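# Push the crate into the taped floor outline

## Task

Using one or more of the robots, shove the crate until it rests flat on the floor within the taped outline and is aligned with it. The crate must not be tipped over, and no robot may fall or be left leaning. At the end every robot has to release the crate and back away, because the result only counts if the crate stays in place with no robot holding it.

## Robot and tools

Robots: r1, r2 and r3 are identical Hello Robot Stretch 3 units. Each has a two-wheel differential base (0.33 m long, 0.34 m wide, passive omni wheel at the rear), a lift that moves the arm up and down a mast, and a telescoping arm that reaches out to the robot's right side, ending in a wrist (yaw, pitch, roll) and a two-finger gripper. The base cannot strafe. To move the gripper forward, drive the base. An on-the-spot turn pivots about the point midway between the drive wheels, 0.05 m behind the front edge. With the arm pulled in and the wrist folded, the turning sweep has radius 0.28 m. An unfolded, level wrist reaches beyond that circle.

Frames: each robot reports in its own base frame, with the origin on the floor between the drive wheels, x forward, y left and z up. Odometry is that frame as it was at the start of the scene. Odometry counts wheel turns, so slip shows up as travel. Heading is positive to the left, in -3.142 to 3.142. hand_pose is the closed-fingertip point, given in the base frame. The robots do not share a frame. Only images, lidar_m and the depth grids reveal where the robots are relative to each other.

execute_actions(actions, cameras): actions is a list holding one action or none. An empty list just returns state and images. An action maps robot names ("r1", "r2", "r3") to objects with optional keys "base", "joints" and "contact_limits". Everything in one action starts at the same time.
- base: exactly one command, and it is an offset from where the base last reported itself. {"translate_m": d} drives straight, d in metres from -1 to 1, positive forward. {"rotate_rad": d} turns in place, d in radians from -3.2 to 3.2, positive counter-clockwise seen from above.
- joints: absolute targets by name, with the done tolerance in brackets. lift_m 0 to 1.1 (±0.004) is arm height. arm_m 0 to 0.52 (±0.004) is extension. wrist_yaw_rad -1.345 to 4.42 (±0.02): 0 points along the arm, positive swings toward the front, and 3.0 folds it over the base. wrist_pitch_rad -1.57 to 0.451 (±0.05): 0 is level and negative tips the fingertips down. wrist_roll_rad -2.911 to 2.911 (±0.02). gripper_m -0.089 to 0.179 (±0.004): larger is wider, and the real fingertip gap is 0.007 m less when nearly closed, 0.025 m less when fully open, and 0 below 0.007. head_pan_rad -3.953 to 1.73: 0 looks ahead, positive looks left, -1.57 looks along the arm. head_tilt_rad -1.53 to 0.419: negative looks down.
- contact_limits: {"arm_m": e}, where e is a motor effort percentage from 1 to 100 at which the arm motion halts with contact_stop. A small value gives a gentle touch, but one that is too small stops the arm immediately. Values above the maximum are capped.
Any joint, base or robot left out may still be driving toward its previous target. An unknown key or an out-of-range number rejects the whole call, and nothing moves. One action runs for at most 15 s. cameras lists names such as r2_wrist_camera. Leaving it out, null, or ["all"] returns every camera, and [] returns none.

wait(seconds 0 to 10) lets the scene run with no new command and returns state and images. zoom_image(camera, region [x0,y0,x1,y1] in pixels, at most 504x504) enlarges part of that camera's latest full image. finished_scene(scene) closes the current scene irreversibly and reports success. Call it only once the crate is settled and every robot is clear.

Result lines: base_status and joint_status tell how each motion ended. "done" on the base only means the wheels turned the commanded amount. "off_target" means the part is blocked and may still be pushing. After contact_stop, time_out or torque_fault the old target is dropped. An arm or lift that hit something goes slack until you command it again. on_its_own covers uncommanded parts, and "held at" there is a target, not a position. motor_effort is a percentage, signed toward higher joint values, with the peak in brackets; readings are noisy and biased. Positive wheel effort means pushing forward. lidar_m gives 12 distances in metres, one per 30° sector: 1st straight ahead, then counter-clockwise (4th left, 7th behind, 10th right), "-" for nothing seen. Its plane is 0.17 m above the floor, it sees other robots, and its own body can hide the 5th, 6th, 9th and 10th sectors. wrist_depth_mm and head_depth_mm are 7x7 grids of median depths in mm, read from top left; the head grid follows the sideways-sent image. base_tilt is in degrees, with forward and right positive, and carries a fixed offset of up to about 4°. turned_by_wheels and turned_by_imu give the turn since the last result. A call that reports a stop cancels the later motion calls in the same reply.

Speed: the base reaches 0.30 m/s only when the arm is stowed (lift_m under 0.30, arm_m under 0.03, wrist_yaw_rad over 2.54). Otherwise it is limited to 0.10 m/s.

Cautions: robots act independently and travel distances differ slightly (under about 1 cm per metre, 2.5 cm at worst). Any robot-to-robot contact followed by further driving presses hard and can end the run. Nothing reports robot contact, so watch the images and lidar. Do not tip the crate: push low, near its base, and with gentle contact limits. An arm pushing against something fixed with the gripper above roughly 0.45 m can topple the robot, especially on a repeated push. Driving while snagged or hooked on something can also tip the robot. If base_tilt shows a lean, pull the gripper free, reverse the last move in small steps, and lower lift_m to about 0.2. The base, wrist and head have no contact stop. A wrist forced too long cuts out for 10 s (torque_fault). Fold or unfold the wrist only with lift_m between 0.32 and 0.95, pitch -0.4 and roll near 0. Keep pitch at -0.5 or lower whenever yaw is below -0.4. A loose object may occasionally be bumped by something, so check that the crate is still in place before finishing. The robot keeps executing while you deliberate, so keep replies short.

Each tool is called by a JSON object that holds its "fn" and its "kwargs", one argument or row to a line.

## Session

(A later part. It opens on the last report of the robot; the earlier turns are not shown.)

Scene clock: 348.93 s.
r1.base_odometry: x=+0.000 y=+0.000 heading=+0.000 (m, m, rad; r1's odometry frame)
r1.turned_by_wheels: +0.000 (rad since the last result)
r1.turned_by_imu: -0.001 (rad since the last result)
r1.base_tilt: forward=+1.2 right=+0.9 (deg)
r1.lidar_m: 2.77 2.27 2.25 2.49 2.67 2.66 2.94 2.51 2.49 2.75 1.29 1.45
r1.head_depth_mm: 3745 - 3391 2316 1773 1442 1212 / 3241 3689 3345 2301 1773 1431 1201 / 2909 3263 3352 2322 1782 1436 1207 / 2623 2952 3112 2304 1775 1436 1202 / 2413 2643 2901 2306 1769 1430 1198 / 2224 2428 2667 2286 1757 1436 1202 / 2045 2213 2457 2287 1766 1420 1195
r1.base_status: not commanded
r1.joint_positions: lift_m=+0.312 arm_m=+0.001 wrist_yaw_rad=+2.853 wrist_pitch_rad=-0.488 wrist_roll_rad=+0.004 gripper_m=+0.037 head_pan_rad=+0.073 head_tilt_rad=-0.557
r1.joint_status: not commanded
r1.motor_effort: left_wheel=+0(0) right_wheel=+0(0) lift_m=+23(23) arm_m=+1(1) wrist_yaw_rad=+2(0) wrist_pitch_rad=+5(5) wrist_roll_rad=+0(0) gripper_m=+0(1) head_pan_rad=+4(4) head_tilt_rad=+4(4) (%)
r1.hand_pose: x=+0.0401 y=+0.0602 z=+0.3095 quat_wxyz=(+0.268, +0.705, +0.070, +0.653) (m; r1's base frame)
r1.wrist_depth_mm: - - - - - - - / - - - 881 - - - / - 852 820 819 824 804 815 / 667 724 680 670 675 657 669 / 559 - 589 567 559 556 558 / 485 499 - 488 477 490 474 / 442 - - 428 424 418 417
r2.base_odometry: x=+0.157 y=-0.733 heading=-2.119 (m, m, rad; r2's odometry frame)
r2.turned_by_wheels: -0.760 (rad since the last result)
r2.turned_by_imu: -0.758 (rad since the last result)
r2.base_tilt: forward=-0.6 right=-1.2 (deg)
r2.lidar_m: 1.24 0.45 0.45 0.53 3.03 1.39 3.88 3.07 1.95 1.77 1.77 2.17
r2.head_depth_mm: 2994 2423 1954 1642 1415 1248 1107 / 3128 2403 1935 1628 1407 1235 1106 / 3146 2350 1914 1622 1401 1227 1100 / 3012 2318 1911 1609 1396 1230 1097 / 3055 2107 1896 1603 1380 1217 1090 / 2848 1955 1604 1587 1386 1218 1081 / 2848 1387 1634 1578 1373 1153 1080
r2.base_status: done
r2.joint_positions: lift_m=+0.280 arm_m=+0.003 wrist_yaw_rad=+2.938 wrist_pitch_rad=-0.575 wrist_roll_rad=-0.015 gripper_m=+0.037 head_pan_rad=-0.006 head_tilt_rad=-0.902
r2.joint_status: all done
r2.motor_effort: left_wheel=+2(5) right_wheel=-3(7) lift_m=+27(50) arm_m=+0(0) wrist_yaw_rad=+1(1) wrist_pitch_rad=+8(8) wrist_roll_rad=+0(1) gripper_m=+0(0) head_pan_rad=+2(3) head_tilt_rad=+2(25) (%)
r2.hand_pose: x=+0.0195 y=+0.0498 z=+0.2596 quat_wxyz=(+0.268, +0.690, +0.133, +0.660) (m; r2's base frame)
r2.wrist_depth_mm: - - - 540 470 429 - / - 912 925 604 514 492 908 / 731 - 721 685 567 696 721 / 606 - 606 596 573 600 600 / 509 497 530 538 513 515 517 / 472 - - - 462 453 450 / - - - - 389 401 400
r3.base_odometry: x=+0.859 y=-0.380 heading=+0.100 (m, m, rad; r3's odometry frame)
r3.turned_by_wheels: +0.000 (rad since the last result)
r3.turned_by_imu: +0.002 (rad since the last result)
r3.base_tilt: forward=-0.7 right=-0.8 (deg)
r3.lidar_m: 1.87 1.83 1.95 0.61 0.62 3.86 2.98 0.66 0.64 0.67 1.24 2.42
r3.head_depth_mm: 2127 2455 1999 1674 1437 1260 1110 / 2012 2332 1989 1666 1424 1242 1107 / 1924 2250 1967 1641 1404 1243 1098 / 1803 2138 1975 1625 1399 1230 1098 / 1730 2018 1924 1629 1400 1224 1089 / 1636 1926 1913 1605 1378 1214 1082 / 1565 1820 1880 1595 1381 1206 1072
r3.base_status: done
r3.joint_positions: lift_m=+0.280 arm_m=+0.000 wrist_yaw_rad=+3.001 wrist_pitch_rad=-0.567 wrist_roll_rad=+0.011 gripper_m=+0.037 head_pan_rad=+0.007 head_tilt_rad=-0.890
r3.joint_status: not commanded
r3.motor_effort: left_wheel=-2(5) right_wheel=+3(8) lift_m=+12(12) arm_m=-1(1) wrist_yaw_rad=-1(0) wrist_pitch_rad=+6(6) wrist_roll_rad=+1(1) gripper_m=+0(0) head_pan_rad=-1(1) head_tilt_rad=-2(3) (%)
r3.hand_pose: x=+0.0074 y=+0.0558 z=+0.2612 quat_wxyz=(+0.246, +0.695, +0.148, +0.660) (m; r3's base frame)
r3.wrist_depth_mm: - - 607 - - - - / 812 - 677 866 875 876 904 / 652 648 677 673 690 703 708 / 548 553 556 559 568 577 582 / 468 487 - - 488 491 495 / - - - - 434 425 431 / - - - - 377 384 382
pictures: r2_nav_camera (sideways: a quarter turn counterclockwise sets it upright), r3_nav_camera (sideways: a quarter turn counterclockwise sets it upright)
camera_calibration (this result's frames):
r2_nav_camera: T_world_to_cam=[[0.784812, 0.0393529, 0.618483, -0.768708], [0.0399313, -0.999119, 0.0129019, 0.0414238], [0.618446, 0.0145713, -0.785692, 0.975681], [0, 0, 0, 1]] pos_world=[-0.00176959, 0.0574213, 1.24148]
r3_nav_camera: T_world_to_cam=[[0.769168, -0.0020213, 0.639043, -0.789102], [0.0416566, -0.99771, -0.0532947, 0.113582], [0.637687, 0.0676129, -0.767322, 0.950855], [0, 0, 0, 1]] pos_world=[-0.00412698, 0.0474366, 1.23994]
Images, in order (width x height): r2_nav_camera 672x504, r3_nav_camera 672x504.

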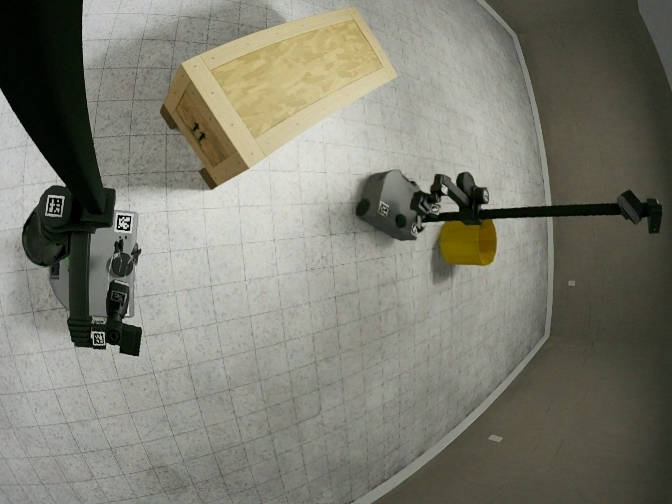

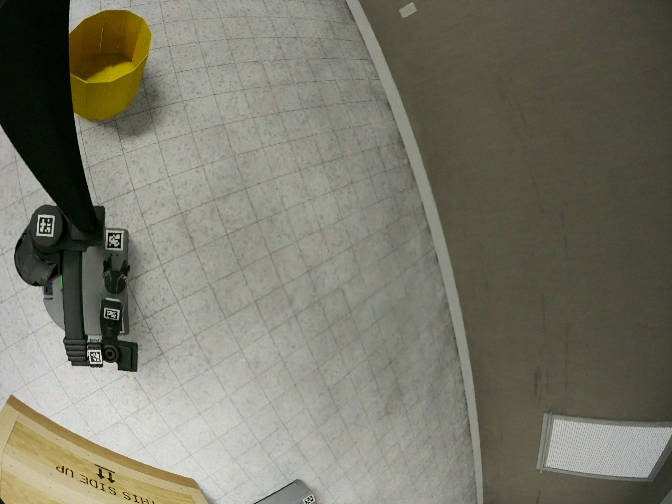

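{"fn": "execute_actions", "kwargs": {
  "actions": [
    {"r2":{"base":{"translate_m":0.8}},"r3":{"base":{"rotate_rad":-2.15},"joints":{"head_tilt_rad":-1.0}}}
  ],
  "cameras": ["r2_nav_camera","r3_nav_camera","r3_head_camera"]
}}

Scene clock: 358.30 s.
r1.base_odometry: x=+0.000 y=+0.000 heading=+0.000 (m, m, rad; r1's odometry frame)
r1.turned_by_wheels: +0.000 (rad since the last result)
r1.turned_by_imu: -0.001 (rad since the last result)
r1.base_tilt: forward=+1.2 right=+0.9 (deg)
r1.lidar_m: 2.78 2.27 2.26 2.48 2.67 2.66 2.93 2.51 2.49 2.74 1.40 1.45
r1.head_depth_mm: 3679 - 3409 2324 1774 1438 1203 / 3252 3677 3362 2345 1770 1443 1200 / 2886 3302 3345 2321 1778 1434 1208 / 2644 2924 3150 2308 1770 1442 1210 / 2384 2676 2904 2303 1767 1428 1206 / 2213 2421 2659 2329 1757 1429 1197 / 2047 2217 2441 2312 1770 1426 1199
r1.base_status: not commanded
r1.joint_positions: lift_m=+0.312 arm_m=+0.001 wrist_yaw_rad=+2.853 wrist_pitch_rad=-0.488 wrist_roll_rad=+0.004 gripper_m=+0.037 head_pan_rad=+0.073 head_tilt_rad=-0.557
r1.joint_status: not commanded
r1.motor_effort: left_wheel=+1(0) right_wheel=+0(1) lift_m=+23(23) arm_m=+1(1) wrist_yaw_rad=+0(1) wrist_pitch_rad=+5(5) wrist_roll_rad=+0(0) gripper_m=-1(0) head_pan_rad=+4(4) head_tilt_rad=+5(5) (%)
r1.hand_pose: x=+0.0401 y=+0.0602 z=+0.3095 quat_wxyz=(+0.268, +0.705, +0.070, +0.653) (m; r1's base frame)
r1.wrist_depth_mm: - - - - - - - / - - - 866 - - - / - 836 852 822 817 816 806 / 680 690 669 688 665 649 654 / 572 - 593 557 568 557 556 / 490 503 - 492 468 483 481 / 439 - - 433 421 424 426
r2.base_odometry: x=-0.260 y=-1.416 heading=-2.119 (m, m, rad; r2's odometry frame)
r2.turned_by_wheels: +0.000 (rad since the last result)
r2.turned_by_imu: +0.001 (rad since the last result)
r2.base_tilt: forward=-0.8 right=-1.2 (deg)
r2.lidar_m: 1.08 0.39 3.44 0.62 0.54 0.54 2.15 2.84 1.80 1.63 1.64 2.00
r2.head_depth_mm: 2870 2405 1955 1647 1416 1248 1104 / 3146 2389 1949 1636 1413 1238 1105 / 3118 2389 1927 1625 1399 1227 1098 / 3091 2354 1896 1612 1385 1230 1093 / 3038 2355 1650 1595 1146 1183 1093 / 3010 2310 1629 927 792 1120 1087 / 2961 385 432 946 1164 1192 1078
r2.base_status: done
r2.joint_positions: lift_m=+0.280 arm_m=+0.003 wrist_yaw_rad=+2.938 wrist_pitch_rad=-0.575 wrist_roll_rad=-0.015 gripper_m=+0.037 head_pan_rad=-0.006 head_tilt_rad=-0.901
r2.joint_status: not commanded
r2.motor_effort: left_wheel=+2(8) right_wheel=-3(6) lift_m=+27(27) arm_m=+0(0) wrist_yaw_rad=+1(1) wrist_pitch_rad=+8(8) wrist_roll_rad=+0(0) gripper_m=+0(0) head_pan_rad=+2(2) head_tilt_rad=+1(2) (%)
r2.hand_pose: x=+0.0195 y=+0.0498 z=+0.2596 quat_wxyz=(+0.268, +0.690, +0.133, +0.660) (m; r2's base frame)
r2.wrist_depth_mm: - 608 742 - - - - / - 648 784 914 903 917 538 / 493 - 738 746 737 695 432 / 533 - 597 608 607 433 374 / 514 504 530 530 517 454 388 / 477 - - - 458 450 431 / - - - - 391 399 397
r3.base_odometry: x=+0.859 y=-0.380 heading=-2.050 (m, m, rad; r3's odometry frame)
r3.turned_by_wheels: -2.150 (rad since the last result)
r3.turned_by_imu: -2.119 (rad since the last result)
r3.base_tilt: forward=-0.7 right=-0.8 (deg)
r3.lidar_m: 0.64 0.66 0.51 0.49 1.88 1.83 1.92 0.61 0.61 3.78 3.02 0.67
r3.head_depth_mm: 2549 2144 1808 1545 1369 1223 1097 / 2620 2112 1803 1537 1357 1212 1110 / 2564 2101 1670 1303 1348 1206 1123 / 2514 2065 1216 1120 1348 1206 1115 / 2499 2041 1207 1117 1339 1195 1105 / 2487 2045 1202 1113 1323 1187 1091 / 2431 2009 1183 1112 1316 1181 1065
r3.base_status: done
r3.joint_positions: lift_m=+0.280 arm_m=+0.000 wrist_yaw_rad=+3.001 wrist_pitch_rad=-0.567 wrist_roll_rad=+0.011 gripper_m=+0.037 head_pan_rad=+0.007 head_tilt_rad=-0.988
r3.joint_status: all done
r3.motor_effort: left_wheel=+1(8) right_wheel=-1(6) lift_m=+12(12) arm_m=-1(2) wrist_yaw_rad=+0(1) wrist_pitch_rad=+6(6) wrist_roll_rad=+1(1) gripper_m=-1(1) head_pan_rad=-2(2) head_tilt_rad=-4(10) (%)
r3.hand_pose: x=+0.0074 y=+0.0558 z=+0.2612 quat_wxyz=(+0.246, +0.695, +0.148, +0.660) (m; r3's base frame)
r3.wrist_depth_mm: - - - 651 - - 590 / 803 - 705 540 568 795 600 / 650 646 648 578 638 711 621 / 546 548 559 567 566 579 578 / 466 487 - - 496 496 494 / - - - - 436 425 432 / - - - - 375 381 381
pictures: r2_nav_camera (sideways: a quarter turn counterclockwise sets it upright), r3_head_camera (sideways: a quarter turn clockwise sets it upright), r3_nav_camera (sideways: a quarter turn counterclockwise sets it upright)
camera_calibration (this result's frames):
r2_nav_camera: T_world_to_cam=[[0.784242, 0.0393559, 0.619206, -0.769645], [0.0399188, -0.999119, 0.0129443, 0.0413687], [0.61917, 0.0145665, -0.785122, 0.974935], [0, 0, 0, 1]] pos_world=[-0.00171391, 0.057421, 1.24148]
r3_head_camera: T_world_to_cam=[[-0.835899, -0.0470967, -0.546859, 0.729755], [-0.0154094, 0.997933, -0.0623902, 0.077294], [0.548667, -0.0437251, -0.834897, 1.0424], [0, 0, 0, 1]] pos_world=[0.0392614, 0.00281394, 1.27419]
r3_nav_camera: T_world_to_cam=[[0.828263, -0.00176047, 0.560337, -0.68692], [0.0360722, -0.997753, -0.0564549, 0.117723], [0.559178, 0.0669721, -0.826338, 1.02806], [0, 0, 0, 1]] pos_world=[-0.0101671, 0.0473977, 1.24108]
Images, in order (width x height): r2_nav_camera 672x504, r3_head_camera 896x504, r3_nav_camera 672x504.

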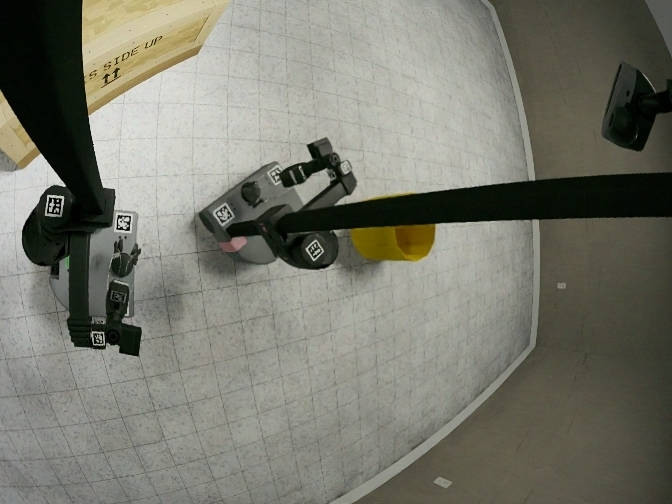

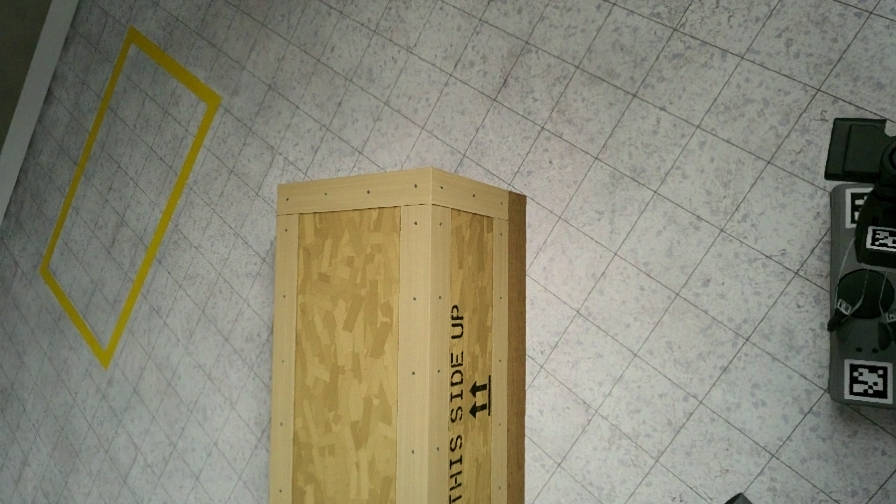

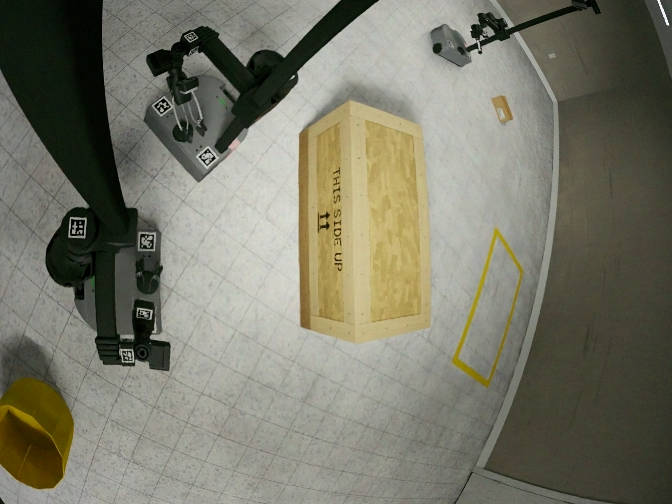

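{"fn": "execute_actions", "kwargs": {
  "actions": [
    {"r2":{"base":{"translate_m":-0.05}},"r3":{"base":{"translate_m":0.52}}}
  ],
  "cameras": []
}}

{"fn": "execute_actions", "kwargs": {
  "actions": [
    {"r2":{"base":{"rotate_rad":2.33},"joints":{"head_tilt_rad":-1.0}},"r3":{"joints":{"lift_m":0.46}}}
  ],
  "cameras": ["r2_nav_camera","r3_nav_camera","r2_head_camera","r3_head_camera"]
}}

Scene clock: 409.33 s.
r1.base_odometry: x=+0.000 y=+0.000 heading=+0.000 (m, m, rad; r1's odometry frame)
r1.turned_by_wheels: +0.000 (rad since the last result)
r1.turned_by_imu: -0.001 (rad since the last result)
r1.base_tilt: forward=+1.2 right=+0.8 (deg)
r1.lidar_m: 2.78 2.27 2.26 2.50 2.67 2.66 2.93 2.51 2.49 2.74 1.39 1.45
r1.head_depth_mm: 3701 - 3379 2339 1786 1445 1205 / 3249 3749 3358 2309 1784 1441 1211 / 2898 3299 3343 2308 1779 1432 1204 / 2641 2913 3125 2314 1775 1439 1201 / 2377 2655 2912 2318 1766 1430 1196 / 2215 2417 2660 2308 1765 1422 1200 / 2053 2241 2461 2289 1750 1424 1196
r1.base_status: not commanded
r1.joint_positions: lift_m=+0.312 arm_m=+0.001 wrist_yaw_rad=+2.853 wrist_pitch_rad=-0.488 wrist_roll_rad=+0.004 gripper_m=+0.037 head_pan_rad=+0.073 head_tilt_rad=-0.557
r1.joint_status: not commanded
r1.motor_effort: left_wheel=+1(1) right_wheel=+0(0) lift_m=+22(22) arm_m=+1(1) wrist_yaw_rad=+0(1) wrist_pitch_rad=+5(5) wrist_roll_rad=+0(0) gripper_m=+0(0) head_pan_rad=+4(4) head_tilt_rad=+5(4) (%)
r1.hand_pose: x=+0.0401 y=+0.0602 z=+0.3095 quat_wxyz=(+0.268, +0.705, +0.070, +0.653) (m; r1's base frame)
r1.wrist_depth_mm: - - - - - - - / - - - 894 - - - / - 842 837 820 806 828 807 / 682 702 661 668 672 654 649 / 580 - 587 568 574 557 558 / 499 503 - 486 479 483 481 / 447 - - 428 429 424 420
r2.base_odometry: x=-0.234 y=-1.373 heading=-2.119 (m, m, rad; r2's odometry frame)
r2.turned_by_wheels: +0.000 (rad since the last result)
r2.turned_by_imu: -0.002 (rad since the last result)
r2.base_tilt: forward=-0.7 right=-1.2 (deg)
r2.lidar_m: 1.13 1.15 3.45 0.51 0.51 0.51 2.11 2.86 1.81 1.64 1.65 2.01
r2.head_depth_mm: 2914 2429 1966 1644 1414 1246 1111 / 3175 2382 1949 1634 1406 1233 1103 / 3115 2393 1928 1616 1404 1228 1097 / 3065 2363 1918 1611 1399 1233 1095 / 3013 2337 1664 1609 1387 1225 1094 / 3033 2320 1630 1591 1382 1213 1086 / 2964 2292 1876 1585 1372 1210 1080
r2.base_status: done
r2.joint_positions: lift_m=+0.280 arm_m=+0.003 wrist_yaw_rad=+2.938 wrist_pitch_rad=-0.575 wrist_roll_rad=-0.015 gripper_m=+0.037 head_pan_rad=-0.006 head_tilt_rad=-0.901
r2.joint_status: not commanded
r2.motor_effort: left_wheel=+2(8) right_wheel=-2(8) lift_m=+27(27) arm_m=+0(0) wrist_yaw_rad=+1(1) wrist_pitch_rad=+8(8) wrist_roll_rad=+0(0) gripper_m=+0(0) head_pan_rad=+2(2) head_tilt_rad=+1(1) (%)
r2.hand_pose: x=+0.0195 y=+0.0498 z=+0.2596 quat_wxyz=(+0.268, +0.690, +0.133, +0.660) (m; r2's base frame)
r2.wrist_depth_mm: - 561 680 680 - - - / - 610 655 577 624 911 913 / 464 - 711 596 663 735 713 / 504 - 611 608 610 602 602 / 507 497 532 531 514 508 514 / 476 - - - 461 446 447 / - - - - 389 397 400
r3.base_odometry: x=+0.620 y=-0.842 heading=-2.050 (m, m, rad; r3's odometry frame)
r3.turned_by_wheels: +0.000 (rad since the last result)
r3.turned_by_imu: +0.001 (rad since the last result)
r3.base_tilt: forward=-0.6 right=-0.7 (deg)
r3.lidar_m: - 0.15 0.17 0.44 0.65 2.28 2.39 1.03 3.90 3.44 0.18 0.15
r3.head_depth_mm: 2220 2140 1813 1547 1363 1222 1102 / 2362 2113 1778 1545 1365 1208 1113 / 2411 2095 1763 1540 949 836 1108 / 2525 2083 1756 1530 932 831 1095 / 2498 2032 1722 1508 922 827 1093 / 2459 2020 1740 1495 922 825 1069 / 2440 2025 1702 1491 915 817 1049
r3.base_status: done
r3.joint_positions: lift_m=+0.280 arm_m=+0.000 wrist_yaw_rad=+3.001 wrist_pitch_rad=-0.567 wrist_roll_rad=+0.011 gripper_m=+0.037 head_pan_rad=+0.007 head_tilt_rad=-0.989
r3.joint_status: not commanded
r3.motor_effort: left_wheel=+2(6) right_wheel=-1(3) lift_m=+12(12) arm_m=-1(1) wrist_yaw_rad=+0(0) wrist_pitch_rad=+6(6) wrist_roll_rad=+1(1) gripper_m=-1(0) head_pan_rad=-2(1) head_tilt_rad=-4(3) (%)
r3.hand_pose: x=+0.0074 y=+0.0558 z=+0.2612 quat_wxyz=(+0.246, +0.695, +0.148, +0.660) (m; r3's base frame)
r3.wrist_depth_mm: 650 - - 592 260 164 121 / 490 - 841 633 269 171 123 / 493 508 660 620 281 175 127 / 545 538 556 541 292 180 129 / 464 486 - - 281 184 131 / - - - - 263 189 135 / - - - - 357 191 137
pictures: none
No camera images: the call's "cameras" was empty. Leave "cameras" out to get every camera's image.

Scene clock: 412.17 s.
r1.base_odometry: x=+0.000 y=+0.000 heading=+0.000 (m, m, rad; r1's odometry frame)
r1.turned_by_wheels: +0.000 (rad since the last result)
r1.turned_by_imu: +0.000 (rad since the last result)
r1.base_tilt: forward=+1.2 right=+0.9 (deg)
r1.lidar_m: 2.77 2.27 2.26 2.49 2.67 2.66 2.93 2.51 2.49 2.74 1.39 1.45
r1.head_depth_mm: 3680 - 3350 2351 1779 1441 1206 / 3236 3695 3325 2319 1773 1447 1206 / 2905 3265 3337 2312 1787 1437 1204 / 2640 2912 3134 2314 1767 1430 1200 / 2419 2654 2930 2322 1761 1430 1197 / 2210 2387 2640 2292 1757 1425 1196 / 2044 2216 2443 2317 1747 1431 1202
r1.base_status: not commanded
r1.joint_positions: lift_m=+0.312 arm_m=+0.001 wrist_yaw_rad=+2.853 wrist_pitch_rad=-0.488 wrist_roll_rad=+0.004 gripper_m=+0.037 head_pan_rad=+0.073 head_tilt_rad=-0.557
r1.joint_status: not commanded
r1.motor_effort: left_wheel=+0(0) right_wheel=-1(0) lift_m=+22(23) arm_m=+1(1) wrist_yaw_rad=+1(0) wrist_pitch_rad=+5(5) wrist_roll_rad=+0(0) gripper_m=-1(0) head_pan_rad=+4(4) head_tilt_rad=+5(5) (%)
r1.hand_pose: x=+0.0401 y=+0.0602 z=+0.3095 quat_wxyz=(+0.268, +0.705, +0.070, +0.653) (m; r1's base frame)
r1.wrist_depth_mm: - - - - - - - / - - - 889 - - - / - 861 833 808 835 798 822 / 678 710 688 671 667 664 656 / 579 - 584 560 567 557 556 / 495 501 - 483 478 480 483 / 439 - - 426 432 424 425
r2.base_odometry: x=-0.234 y=-1.373 heading=+0.211 (m, m, rad; r2's odometry frame)
r2.turned_by_wheels: +2.330 (rad since the last result)
r2.turned_by_imu: +2.310 (rad since the last result)
r2.base_tilt: forward=-0.7 right=-1.0 (deg)
r2.lidar_m: 0.50 2.10 4.62 2.21 1.68 1.64 1.73 2.45 1.13 4.23 0.51 0.52
r2.head_depth_mm: 2568 2102 1233 1073 1165 1101 1102 / 2543 2096 1218 1060 1279 1201 1114 / 2505 2063 1220 1063 1283 1211 1118 / 2480 2054 1203 1050 1279 1193 1118 / 2484 2025 1691 1065 1291 1200 1114 / 2434 2025 1721 1494 1317 1190 1091 / 2412 1996 1707 1481 1313 1181 1074
r2.base_status: done
r2.joint_positions: lift_m=+0.280 arm_m=+0.003 wrist_yaw_rad=+2.938 wrist_pitch_rad=-0.575 wrist_roll_rad=-0.015 gripper_m=+0.037 head_pan_rad=-0.006 head_tilt_rad=-0.988
r2.joint_status: all done
r2.motor_effort: left_wheel=-1(7) right_wheel=+2(11) lift_m=+27(27) arm_m=-1(1) wrist_yaw_rad=+1(1) wrist_pitch_rad=+8(8) wrist_roll_rad=-1(0) gripper_m=+0(1) head_pan_rad=+2(2) head_tilt_rad=-8(19) (%)
r2.hand_pose: x=+0.0195 y=+0.0498 z=+0.2596 quat_wxyz=(+0.268, +0.690, +0.133, +0.660) (m; r2's base frame)
r2.wrist_depth_mm: - - - - - - - / - 907 902 928 910 912 913 / 738 - 725 719 721 718 732 / 608 - 600 597 595 599 592 / 515 503 534 528 514 511 515 / 468 - - - 464 455 445 / - - - - 391 401 396
r3.base_odometry: x=+0.620 y=-0.842 heading=-2.050 (m, m, rad; r3's odometry frame)
r3.turned_by_wheels: +0.000 (rad since the last result)
r3.turned_by_imu: +0.000 (rad since the last result)
r3.base_tilt: forward=-0.6 right=-0.9 (deg)
r3.lidar_m: - 0.15 0.17 0.44 0.65 2.28 2.39 1.03 3.90 3.43 0.18 0.15
r3.head_depth_mm: 2243 2143 1796 1563 1371 1219 1107 / 2365 2115 1792 1552 1362 1219 1125 / 2443 2101 1778 1533 951 835 1107 / 2527 2068 1741 1522 932 828 1103 / 2504 2049 1741 1505 925 829 1094 / 2500 2009 1723 1488 919 821 1071 / 2440 2002 1716 1486 914 817 1046
r3.base_status: not commanded
r3.joint_positions: lift_m=+0.460 arm_m=+0.000 wrist_yaw_rad=+3.001 wrist_pitch_rad=-0.567 wrist_roll_rad=+0.011 gripper_m=+0.037 head_pan_rad=+0.007 head_tilt_rad=-0.989
r3.joint_status: all done
r3.motor_effort: left_wheel=+1(1) right_wheel=-1(1) lift_m=+23(25) arm_m=-1(2) wrist_yaw_rad=+0(0) wrist_pitch_rad=+6(6) wrist_roll_rad=+1(1) gripper_m=+0(0) head_pan_rad=-1(2) head_tilt_rad=-3(3) (%)
r3.hand_pose: x=+0.0074 y=+0.0558 z=+0.4404 quat_wxyz=(+0.246, +0.695, +0.148, +0.660) (m; r3's base frame)
r3.wrist_depth_mm: - - - 623 561 573 - / 675 - - 638 408 418 427 / 692 709 967 699 332 330 333 / 573 712 800 760 289 271 274 / 565 662 - 683 279 228 233 / 595 592 - 610 263 205 203 / 528 548 - 546 374 190 177
pictures: r2_head_camera (sideways: a quarter turn clockwise sets it upright), r2_nav_camera (sideways: a quarter turn counterclockwise sets it upright), r3_head_camera (sideways: a quarter turn clockwise sets it upright), r3_nav_camera (sideways: a quarter turn counterclockwise sets it upright)
camera_calibration (this result's frames):
r2_head_camera: T_world_to_cam=[[-0.853759, -0.00297632, -0.52066, 0.698228], [0.0260393, 0.998488, -0.0484061, 0.0602698], [0.520017, -0.0548848, -0.852391, 1.0616], [0, 0, 0, 1]] pos_world=[0.0424988, 0.000165149, 1.27136]
r2_nav_camera: T_world_to_cam=[[0.834922, 0.0390486, 0.548981, -0.678464], [0.0408685, -0.999125, 0.00891178, 0.0466141], [0.548849, 0.0149954, -0.835787, 1.04123], [0, 0, 0, 1]] pos_world=[-0.00692019, 0.0574526, 1.2423]
r3_head_camera: T_world_to_cam=[[-0.836043, -0.0470975, -0.546638, 0.729468], [-0.0154257, 0.997933, -0.0623879, 0.0772911], [0.548446, -0.0437267, -0.835042, 1.04259], [0, 0, 0, 1]] pos_world=[0.0392541, 0.00281389, 1.27418]
r3_nav_camera: T_world_to_cam=[[0.828411, -0.00175962, 0.560118, -0.686635], [0.0360571, -0.997753, -0.0564626, 0.117733], [0.558959, 0.0669705, -0.826486, 1.02826], [0, 0, 0, 1]] pos_world=[-0.0101832, 0.0473976, 1.24109]
Images, in order (width x height): r2_head_camera 896x504, r2_nav_camera 672x504, r3_head_camera 896x504, r3_nav_camera 672x504.

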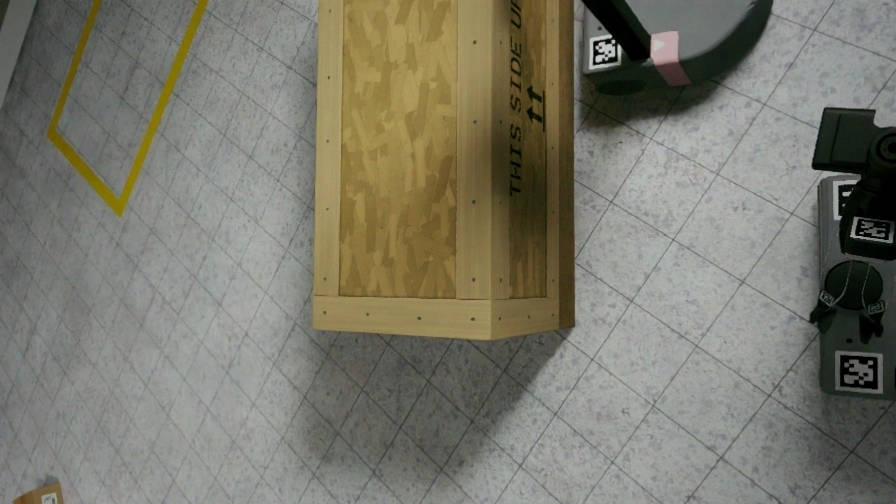

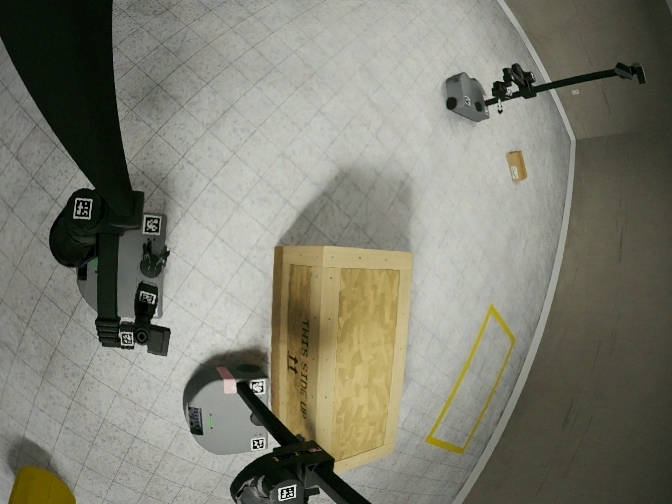

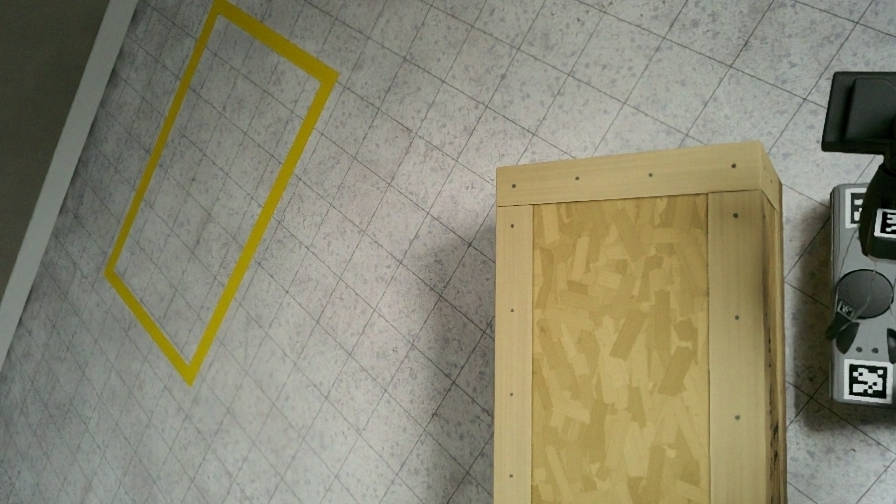

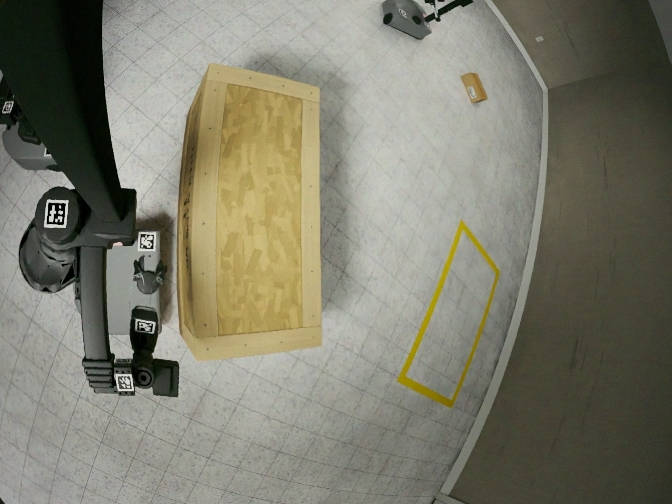

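{"fn": "execute_actions", "kwargs": {
  "actions": [
    {"r2":{"base":{"translate_m":0.40}}}
  ],
  "cameras": []
}}

{"fn": "execute_actions", "kwargs": {
  "actions": [
    {"r2":{"joints":{"lift_m":0.46}},"r1":{"joints":{"head_pan_rad":-0.5,"head_tilt_rad":-0.6}}}
  ],
  "cameras": ["r2_head_camera","r3_head_camera","r1_head_camera"]
}}

Scene clock: 427.20 s.
r1.base_odometry: x=+0.000 y=+0.000 heading=+0.000 (m, m, rad; r1's odometry frame)
r1.turned_by_wheels: +0.000 (rad since the last result)
r1.turned_by_imu: -0.001 (rad since the last result)
r1.base_tilt: forward=+1.3 right=+0.9 (deg)
r1.lidar_m: 2.78 2.27 2.26 2.49 2.67 2.66 2.94 2.51 2.49 2.75 1.40 1.45
r1.head_depth_mm: 3668 - 3393 2324 1774 1439 1213 / 3208 3637 3335 2320 1772 1445 1205 / 2863 3248 3353 2322 1775 1433 1206 / 2634 2937 3167 2320 1779 1435 1201 / 2412 2657 2904 2325 1762 1430 1205 / 2209 2422 2659 2295 1762 1423 1200 / 2061 2226 2441 2307 1758 1421 1204
r1.base_status: not commanded
r1.joint_positions: lift_m=+0.312 arm_m=+0.001 wrist_yaw_rad=+2.853 wrist_pitch_rad=-0.488 wrist_roll_rad=+0.004 gripper_m=+0.037 head_pan_rad=+0.073 head_tilt_rad=-0.557
r1.joint_status: not commanded
r1.motor_effort: left_wheel=+1(0) right_wheel=+0(0) lift_m=+22(22) arm_m=+1(1) wrist_yaw_rad=+0(1) wrist_pitch_rad=+5(5) wrist_roll_rad=+0(0) gripper_m=+0(0) head_pan_rad=+3(4) head_tilt_rad=+5(4) (%)
r1.hand_pose: x=+0.0401 y=+0.0602 z=+0.3095 quat_wxyz=(+0.268, +0.705, +0.070, +0.653) (m; r1's base frame)
r1.wrist_depth_mm: - - - - - - - / - - - 887 - - - / - 844 857 841 820 823 815 / 671 708 670 674 672 680 660 / 578 - 581 560 572 568 556 / 496 502 - 487 469 491 478 / 441 - - 436 422 429 418
r2.base_odometry: x=+0.157 y=-1.289 heading=+0.211 (m, m, rad; r2's odometry frame)
r2.turned_by_wheels: +0.000 (rad since the last result)
r2.turned_by_imu: +0.000 (rad since the last result)
r2.base_tilt: forward=-0.7 right=-1.2 (deg)
r2.lidar_m: - - 4.39 2.66 2.02 1.97 2.09 1.38 1.38 0.41 0.15 -
r2.head_depth_mm: 2502 2114 1790 1553 942 843 1046 / 2510 2100 1779 1541 938 837 1080 / 2539 2089 1765 1527 935 834 1104 / 2510 2052 1749 1507 928 834 1107 / 2472 2025 1724 1508 939 827 1100 / 2452 2018 1727 1496 1323 1194 1097 / 2419 1994 1708 1481 1314 1186 1072
r2.base_status: done
r2.joint_positions: lift_m=+0.280 arm_m=+0.003 wrist_yaw_rad=+2.938 wrist_pitch_rad=-0.575 wrist_roll_rad=-0.015 gripper_m=+0.037 head_pan_rad=-0.006 head_tilt_rad=-0.989
r2.joint_status: not commanded
r2.motor_effort: left_wheel=-2(5) right_wheel=+2(10) lift_m=+27(27) arm_m=-1(1) wrist_yaw_rad=+1(0) wrist_pitch_rad=+8(8) wrist_roll_rad=+0(0) gripper_m=+0(0) head_pan_rad=+2(3) head_tilt_rad=-8(8) (%)
r2.hand_pose: x=+0.0195 y=+0.0498 z=+0.2596 quat_wxyz=(+0.268, +0.690, +0.133, +0.660) (m; r2's base frame)
r2.wrist_depth_mm: - - - - - 134 101 / - 916 930 910 906 138 104 / 724 - 732 735 703 143 107 / 596 - 603 609 581 148 111 / 523 506 532 535 232 154 115 / 467 - - - 217 163 118 / - - - - 313 166 122
r3.base_odometry: x=+0.620 y=-0.842 heading=-2.050 (m, m, rad; r3's odometry frame)
r3.turned_by_wheels: +0.000 (rad since the last result)
r3.turned_by_imu: -0.001 (rad since the last result)
r3.base_tilt: forward=-0.7 right=-0.8 (deg)
r3.lidar_m: - 0.15 0.17 0.44 2.34 2.28 2.38 1.04 3.88 3.43 0.18 0.15
r3.head_depth_mm: 2246 2137 1795 1562 1378 1224 1107 / 2347 2112 1784 1539 1359 1210 1138 / 2422 2083 1773 1545 946 835 1103 / 2528 2075 1748 1528 934 833 1096 / 2500 2050 1734 1517 924 828 1094 / 2502 2019 1710 1491 918 825 1068 / 2469 2010 1711 1483 913 821 1052
r3.base_status: not commanded
r3.joint_positions: lift_m=+0.460 arm_m=+0.000 wrist_yaw_rad=+3.001 wrist_pitch_rad=-0.567 wrist_roll_rad=+0.011 gripper_m=+0.037 head_pan_rad=+0.007 head_tilt_rad=-0.989
r3.joint_status: not commanded
r3.motor_effort: left_wheel=+1(2) right_wheel=-1(1) lift_m=+23(23) arm_m=-1(2) wrist_yaw_rad=+0(1) wrist_pitch_rad=+6(6) wrist_roll_rad=+1(1) gripper_m=+0(1) head_pan_rad=-1(1) head_tilt_rad=-3(4) (%)
r3.hand_pose: x=+0.0074 y=+0.0558 z=+0.4404 quat_wxyz=(+0.246, +0.695, +0.148, +0.660) (m; r3's base frame)
r3.wrist_depth_mm: - - 403 546 559 566 - / - - 769 544 410 421 425 / 942 936 697 665 336 327 335 / 779 794 601 604 288 271 274 / 661 683 - 657 280 228 234 / 598 602 - 602 262 205 202 / 528 542 - 546 371 189 177
pictures: none
No camera images: the call's "cameras" was empty. Leave "cameras" out to get every camera's image.

Scene clock: 429.67 s.
r1.base_odometry: x=+0.000 y=+0.000 heading=+0.000 (m, m, rad; r1's odometry frame)
r1.turned_by_wheels: +0.000 (rad since the last result)
r1.turned_by_imu: +0.000 (rad since the last result)
r1.base_tilt: forward=+1.1 right=+0.9 (deg)
r1.lidar_m: 2.77 2.27 2.26 2.48 2.67 2.66 2.93 2.50 2.49 2.75 1.39 1.45
r1.head_depth_mm: - - 2940 1670 1728 1406 1190 / - - 2164 1777 1719 1402 1186 / - - 2770 2123 1711 1404 1187 / - - 3034 2197 1710 1398 1182 / - - 3080 2182 1699 1395 1184 / - - 3014 2195 1705 1398 1184 / 3666 3787 3044 2183 1720 1398 1180
r1.base_status: not commanded
r1.joint_positions: lift_m=+0.312 arm_m=+0.001 wrist_yaw_rad=+2.853 wrist_pitch_rad=-0.488 wrist_roll_rad=+0.004 gripper_m=+0.037 head_pan_rad=-0.493 head_tilt_rad=-0.592
r1.joint_status: all done
r1.motor_effort: left_wheel=+0(0) right_wheel=-1(0) lift_m=+22(22) arm_m=+1(1) wrist_yaw_rad=+2(1) wrist_pitch_rad=+5(5) wrist_roll_rad=+0(0) gripper_m=+0(0) head_pan_rad=-3(38) head_tilt_rad=-5(9) (%)
r1.hand_pose: x=+0.0401 y=+0.0602 z=+0.3095 quat_wxyz=(+0.268, +0.705, +0.070, +0.653) (m; r1's base frame)
r1.wrist_depth_mm: - - - - - - - / - - - 883 - - - / - 829 843 815 829 807 795 / 670 713 670 669 682 676 645 / 574 - 586 562 574 550 555 / 500 499 - 486 474 478 475 / 440 - - 431 423 424 420
r2.base_odometry: x=+0.157 y=-1.289 heading=+0.211 (m, m, rad; r2's odometry frame)
r2.turned_by_wheels: +0.000 (rad since the last result)
r2.turned_by_imu: -0.001 (rad since the last result)
r2.base_tilt: forward=-0.6 right=-1.2 (deg)
r2.lidar_m: - - 4.40 2.65 2.02 1.98 2.08 1.38 1.38 0.41 0.15 -
r2.head_depth_mm: 2461 2105 1785 1549 942 846 1032 / 2540 2070 1770 1529 938 840 1112 / 2513 2067 1754 1520 931 834 1101 / 2501 2038 1763 1511 926 831 1104 / 2449 2029 1721 1509 937 827 1098 / 2449 2017 1724 1498 1320 1187 1095 / 2409 1982 1692 1495 1321 1181 1075
r2.base_status: not commanded
r2.joint_positions: lift_m=+0.460 arm_m=+0.003 wrist_yaw_rad=+2.938 wrist_pitch_rad=-0.575 wrist_roll_rad=-0.015 gripper_m=+0.037 head_pan_rad=-0.006 head_tilt_rad=-0.989
r2.joint_status: all done
r2.motor_effort: left_wheel=-2(2) right_wheel=+2(2) lift_m=+56(58) arm_m=-1(1) wrist_yaw_rad=+1(0) wrist_pitch_rad=+8(8) wrist_roll_rad=+0(1) gripper_m=+0(0) head_pan_rad=+2(2) head_tilt_rad=-7(8) (%)
r2.hand_pose: x=+0.0195 y=+0.0498 z=+0.4387 quat_wxyz=(+0.268, +0.690, +0.133, +0.660) (m; r2's base frame)
r2.wrist_depth_mm: - - - - - - - / - - - - - - - / - - - - - - - / 898 - 878 875 893 868 857 / 747 717 772 740 254 237 238 / 650 643 - 650 219 208 209 / 588 586 - 591 313 186 184
r3.base_odometry: x=+0.620 y=-0.842 heading=-2.050 (m, m, rad; r3's odometry frame)
r3.turned_by_wheels: +0.000 (rad since the last result)
r3.turned_by_imu: +0.000 (rad since the last result)
r3.base_tilt: forward=-0.6 right=-0.9 (deg)
r3.lidar_m: - 0.15 0.17 0.44 2.34 2.28 2.39 1.04 3.90 3.43 0.18 0.15
r3.head_depth_mm: 2234 2134 1793 1557 1373 1225 1099 / 2349 2108 1778 1536 1361 1213 1131 / 2439 2085 1786 1528 948 838 1099 / 2529 2090 1743 1513 928 834 1103 / 2512 2072 1728 1511 921 828 1095 / 2448 2031 1727 1488 916 822 1075 / 2485 2016 1713 1487 911 816 1055
r3.base_status: not commanded
r3.joint_positions: lift_m=+0.460 arm_m=+0.000 wrist_yaw_rad=+3.001 wrist_pitch_rad=-0.567 wrist_roll_rad=+0.011 gripper_m=+0.037 head_pan_rad=+0.007 head_tilt_rad=-0.989
r3.joint_status: not commanded
r3.motor_effort: left_wheel=+1(2) right_wheel=-1(1) lift_m=+23(23) arm_m=-1(2) wrist_yaw_rad=-2(0) wrist_pitch_rad=+6(6) wrist_roll_rad=+1(1) gripper_m=+0(0) head_pan_rad=-2(2) head_tilt_rad=-4(4) (%)
r3.hand_pose: x=+0.0074 y=+0.0558 z=+0.4404 quat_wxyz=(+0.246, +0.695, +0.148, +0.660) (m; r3's base frame)
r3.wrist_depth_mm: - - - 633 560 567 - / - - - 645 409 414 423 / 964 927 688 676 334 329 334 / 803 793 603 610 289 271 275 / 679 691 - 661 279 229 233 / 597 600 - 604 263 204 202 / 533 546 - 541 375 190 177
pictures: r1_head_camera (sideways: a quarter turn clockwise sets it upright), r2_head_camera (sideways: a quarter turn clockwise sets it upright), r3_head_camera (sideways: a quarter turn clockwise sets it upright)
camera_calibration (this result's frames):
r1_head_camera: T_world_to_cam=[[-0.520929, 0.236911, -0.820065, 1.0892], [0.435568, 0.900001, -0.0166818, 0.0216209], [0.734107, -0.365884, -0.572027, 0.699741], [0, 0, 0, 1]] pos_world=[0.0442943, -0.0214781, 1.29385]
r2_head_camera: T_world_to_cam=[[-0.853998, -0.00297486, -0.520268, 0.697719], [0.0260171, 0.998488, -0.0484153, 0.0602819], [0.519625, -0.0548824, -0.85263, 1.06191], [0, 0, 0, 1]] pos_world=[0.0424848, 0.000165234, 1.27134]
r3_head_camera: T_world_to_cam=[[-0.836043, -0.0470977, -0.546638, 0.729468], [-0.0154259, 0.997933, -0.0623879, 0.0772911], [0.548447, -0.0437266, -0.835042, 1.04259], [0, 0, 0, 1]] pos_world=[0.0392541, 0.00281389, 1.27418]
Images, in order (width x height): r1_head_camera 896x504, r2_head_camera 896x504, r3_head_camera 896x504.

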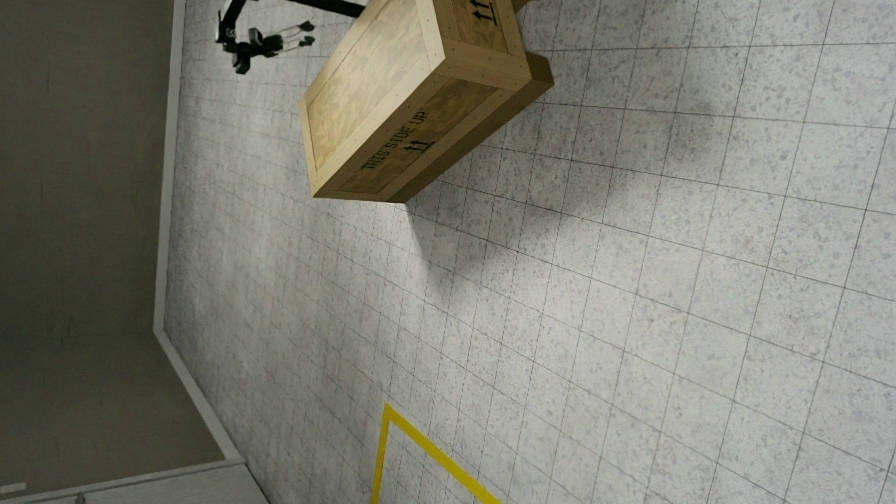

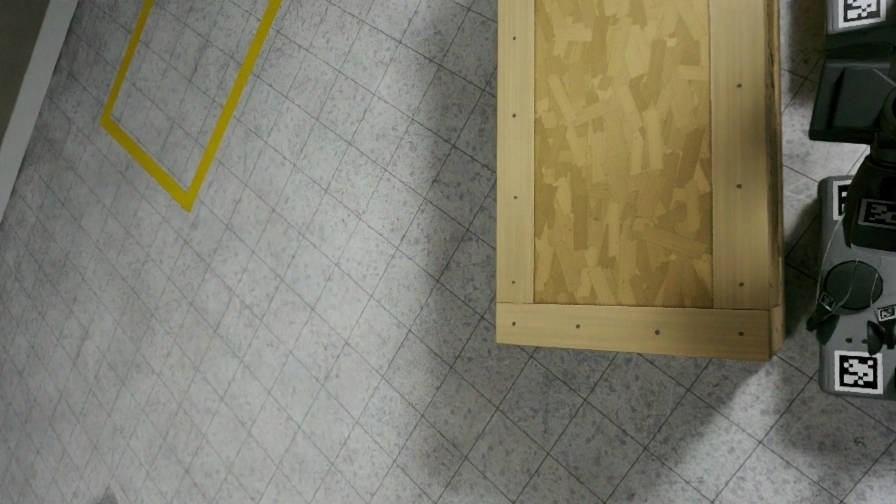

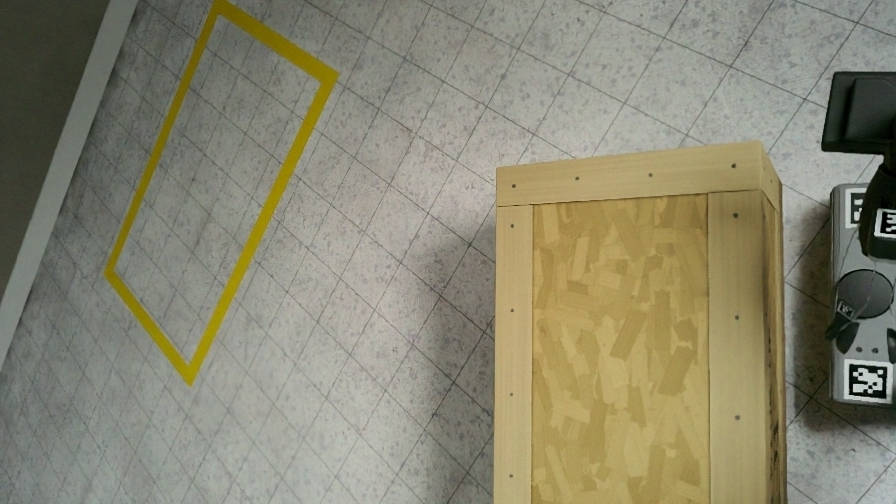

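{"fn": "execute_actions", "kwargs": {
  "actions": [
    {"r2":{"base":{"translate_m":0.25}},"r3":{"base":{"translate_m":0.27}}}
  ],
  "cameras": ["r2_head_camera","r3_head_camera","r1_head_camera","r2_nav_camera"]
}}

Scene clock: 448.77 s.
r1.base_odometry: x=+0.000 y=+0.000 heading=+0.000 (m, m, rad; r1's odometry frame)
r1.turned_by_wheels: +0.000 (rad since the last result)
r1.turned_by_imu: -0.001 (rad since the last result)
r1.base_tilt: forward=+1.2 right=+0.9 (deg)
r1.lidar_m: 2.77 2.26 2.26 2.49 2.67 2.66 2.94 2.51 2.50 2.75 1.38 1.41
r1.head_depth_mm: - - 2806 1675 1722 1410 1186 / - - 2154 1771 1723 1396 1187 / - - 2763 2103 1713 1405 1191 / - - 3094 2192 1711 1406 1186 / - - 3080 2200 1714 1399 1183 / - - 3037 2184 1698 1392 1178 / 3649 3758 3045 2187 1701 1391 1184
r1.base_status: not commanded
r1.joint_positions: lift_m=+0.312 arm_m=+0.001 wrist_yaw_rad=+2.853 wrist_pitch_rad=-0.488 wrist_roll_rad=+0.004 gripper_m=+0.037 head_pan_rad=-0.493 head_tilt_rad=-0.592
r1.joint_status: not commanded
r1.motor_effort: left_wheel=+0(0) right_wheel=-1(0) lift_m=+23(23) arm_m=+1(1) wrist_yaw_rad=+0(0) wrist_pitch_rad=+5(5) wrist_roll_rad=+0(0) gripper_m=+0(0) head_pan_rad=-3(3) head_tilt_rad=-4(4) (%)
r1.hand_pose: x=+0.0401 y=+0.0602 z=+0.3095 quat_wxyz=(+0.268, +0.705, +0.070, +0.653) (m; r1's base frame)
r1.wrist_depth_mm: - - - - - - - / - - - 871 - - - / - 854 828 828 838 824 819 / 679 733 663 678 673 684 661 / 583 - 585 561 560 557 543 / 499 498 - 489 467 490 486 / 445 - - 426 424 423 420
r2.base_odometry: x=+0.401 y=-1.237 heading=+0.212 (m, m, rad; r2's odometry frame)
r2.turned_by_wheels: +0.001 (rad since the last result)
r2.turned_by_imu: -0.007 (rad since the last result)
r2.base_tilt: forward=-0.7 right=-1.1 (deg)
r2.lidar_m: - - 4.44 2.76 2.09 2.04 2.15 1.43 1.44 0.21 0.15 -
r2.head_depth_mm: 2412 2095 1778 1533 939 844 953 / 2505 2056 1759 1540 938 839 789 / 2518 2058 1746 1516 930 836 789 / 2489 2028 1727 1514 926 832 781 / 2478 1995 1724 1508 923 828 770 / 2425 2009 1703 1499 1325 1191 1096 / 2393 1997 1707 1488 1318 1185 1078
r2.base_status: translate_m off_target (by the wheels' count: +0.2498 of +0.2500)
r2.joint_positions: lift_m=+0.460 arm_m=+0.003 wrist_yaw_rad=+2.939 wrist_pitch_rad=-0.576 wrist_roll_rad=-0.015 gripper_m=+0.037 head_pan_rad=-0.006 head_tilt_rad=-0.992
r2.joint_status: not commanded
r2.on_its_own: left_wheel is at rest, and its effort (+29) is outside its rest range (-18 to +18)
r2.motor_effort: left_wheel=+29(54) right_wheel=+11(70) lift_m=+51(56) arm_m=-1(1) wrist_yaw_rad=+1(1) wrist_pitch_rad=+9(9) wrist_roll_rad=+0(0) gripper_m=+1(0) head_pan_rad=+3(2) head_tilt_rad=-6(8) (%)
r2.hand_pose: x=+0.0195 y=+0.0496 z=+0.4386 quat_wxyz=(+0.268, +0.689, +0.133, +0.660) (m; r2's base frame)
r2.wrist_depth_mm: - - - - - - - / - - - - - - - / - - - - - - - / 878 - 912 890 878 879 279 / 749 723 771 742 238 238 237 / 648 648 - 661 212 207 210 / 586 584 - 461 183 186 187
r3.base_odometry: x=+0.495 y=-1.081 heading=-2.050 (m, m, rad; r3's odometry frame)
r3.turned_by_wheels: +0.000 (rad since the last result)
r3.turned_by_imu: +0.021 (rad since the last result)
r3.base_tilt: forward=-0.7 right=-0.8 (deg)
r3.lidar_m: - - 0.15 0.21 2.41 2.34 2.48 1.12 3.96 0.20 0.15 -
r3.head_depth_mm: 2174 2138 1788 1563 1360 1224 1106 / 2333 2103 1785 1532 1352 1215 1124 / 2357 2085 1767 1529 933 832 781 / 2463 2074 1752 1523 930 832 771 / 2472 2040 1725 1490 924 827 767 / 2456 2016 1723 1489 917 819 773 / 2435 2002 1711 1487 910 818 1029
r3.base_status: translate_m off_target (by the wheels' count: +0.2697 of +0.2700)
r3.joint_positions: lift_m=+0.460 arm_m=+0.000 wrist_yaw_rad=+3.000 wrist_pitch_rad=-0.570 wrist_roll_rad=+0.011 gripper_m=+0.037 head_pan_rad=+0.005 head_tilt_rad=-0.993
r3.joint_status: not commanded
r3.on_its_own: left_wheel is at rest, and its effort (+30) is outside its rest range (-18 to +18); right_wheel is at rest, and its effort (+27) is outside its rest range (-18 to +18)
r3.motor_effort: left_wheel=+30(61) right_wheel=+27(52) lift_m=+18(23) arm_m=-2(1) wrist_yaw_rad=-2(2) wrist_pitch_rad=+7(9) wrist_roll_rad=+1(1) gripper_m=+0(1) head_pan_rad=-2(2) head_tilt_rad=-2(3) (%)
r3.hand_pose: x=+0.0073 y=+0.0553 z=+0.4401 quat_wxyz=(+0.247, +0.694, +0.149, +0.659) (m; r3's base frame)
r3.wrist_depth_mm: - - - 551 549 598 - / - - - 424 409 413 443 / 943 923 698 366 321 328 330 / 786 774 601 415 263 271 273 / 670 678 - 549 230 231 232 / 588 599 - 512 202 201 202 / 523 540 - 315 179 177 178
pictures: r1_head_camera (sideways: a quarter turn clockwise sets it upright), r2_head_camera (sideways: a quarter turn clockwise sets it upright), r2_nav_camera (sideways: a quarter turn counterclockwise sets it upright), r3_head_camera (sideways: a quarter turn clockwise sets it upright)
camera_calibration (this result's frames):
r1_head_camera: T_world_to_cam=[[-0.520927, 0.236916, -0.820065, 1.0892], [0.435577, 0.899997, -0.0166818, 0.0216208], [0.734103, -0.365892, -0.572027, 0.69974], [0, 0, 0, 1]] pos_world=[0.044294, -0.0214785, 1.29385]
r2_head_camera: T_world_to_cam=[[-0.855604, -0.00330493, -0.51762, 0.694279], [0.0254704, 0.9985, -0.0484768, 0.0603651], [0.517003, -0.054661, -0.854236, 1.06402], [0, 0, 0, 1]] pos_world=[0.0423899, 0.000180226, 1.27122]
r2_nav_camera: T_world_to_cam=[[0.836854, 0.0393692, 0.546009, -0.674604], [0.0412968, -0.999109, 0.00874472, 0.046829], [0.545866, 0.0152304, -0.837734, 1.04378], [0, 0, 0, 1]] pos_world=[-0.0071549, 0.0574487, 1.24234]
r3_head_camera: T_world_to_cam=[[-0.838368, -0.0457188, -0.543183, 0.724981], [-0.0140238, 0.997956, -0.0623514, 0.0772347], [0.544924, -0.044656, -0.837296, 1.04554], [0, 0, 0, 1]] pos_world=[0.0391442, 0.00275818, 1.27404]
Images, in order (width x height): r1_head_camera 896x504, r2_head_camera 896x504, r2_nav_camera 672x504, r3_head_camera 896x504.

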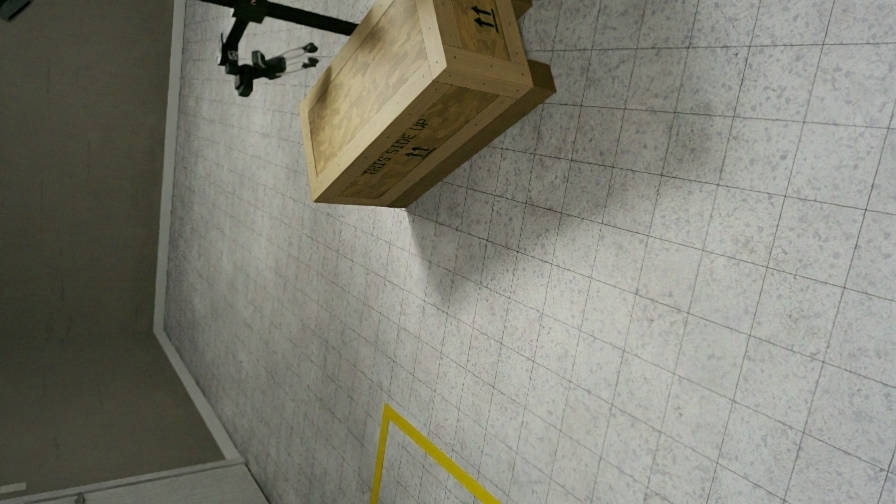

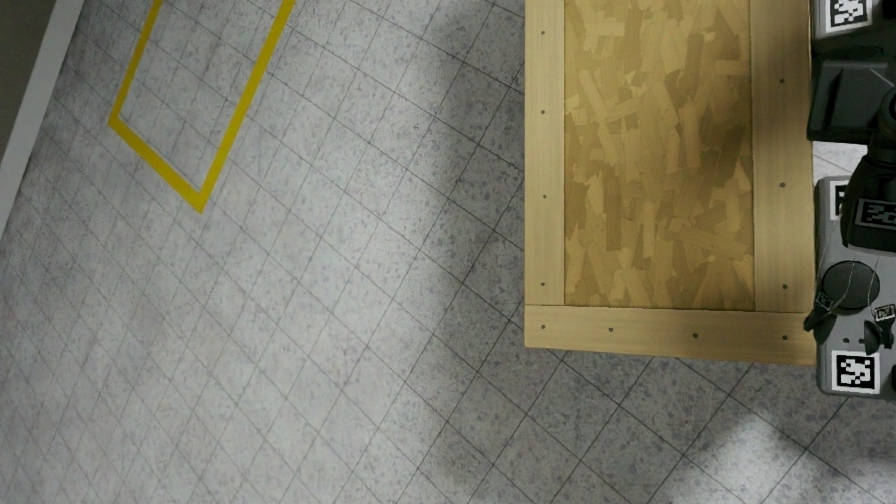

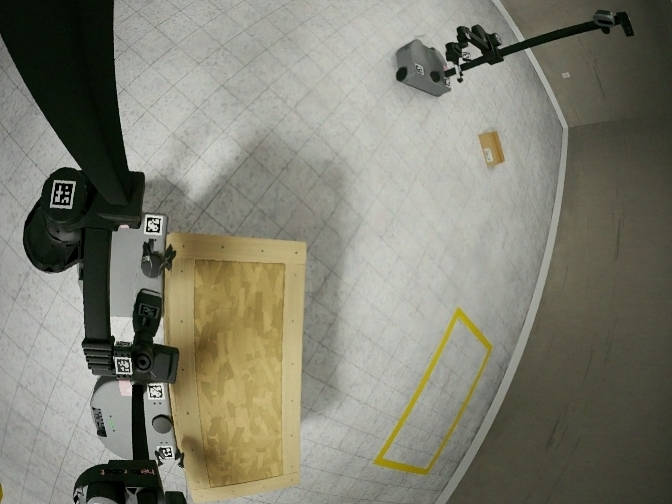

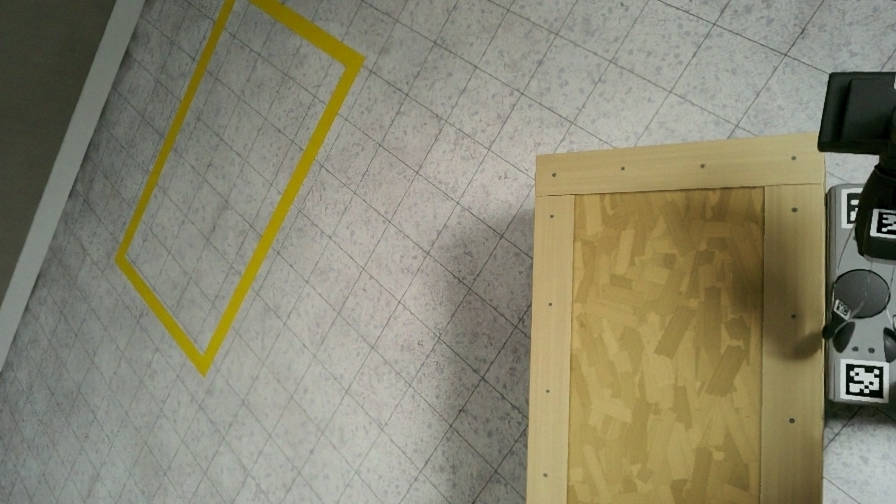

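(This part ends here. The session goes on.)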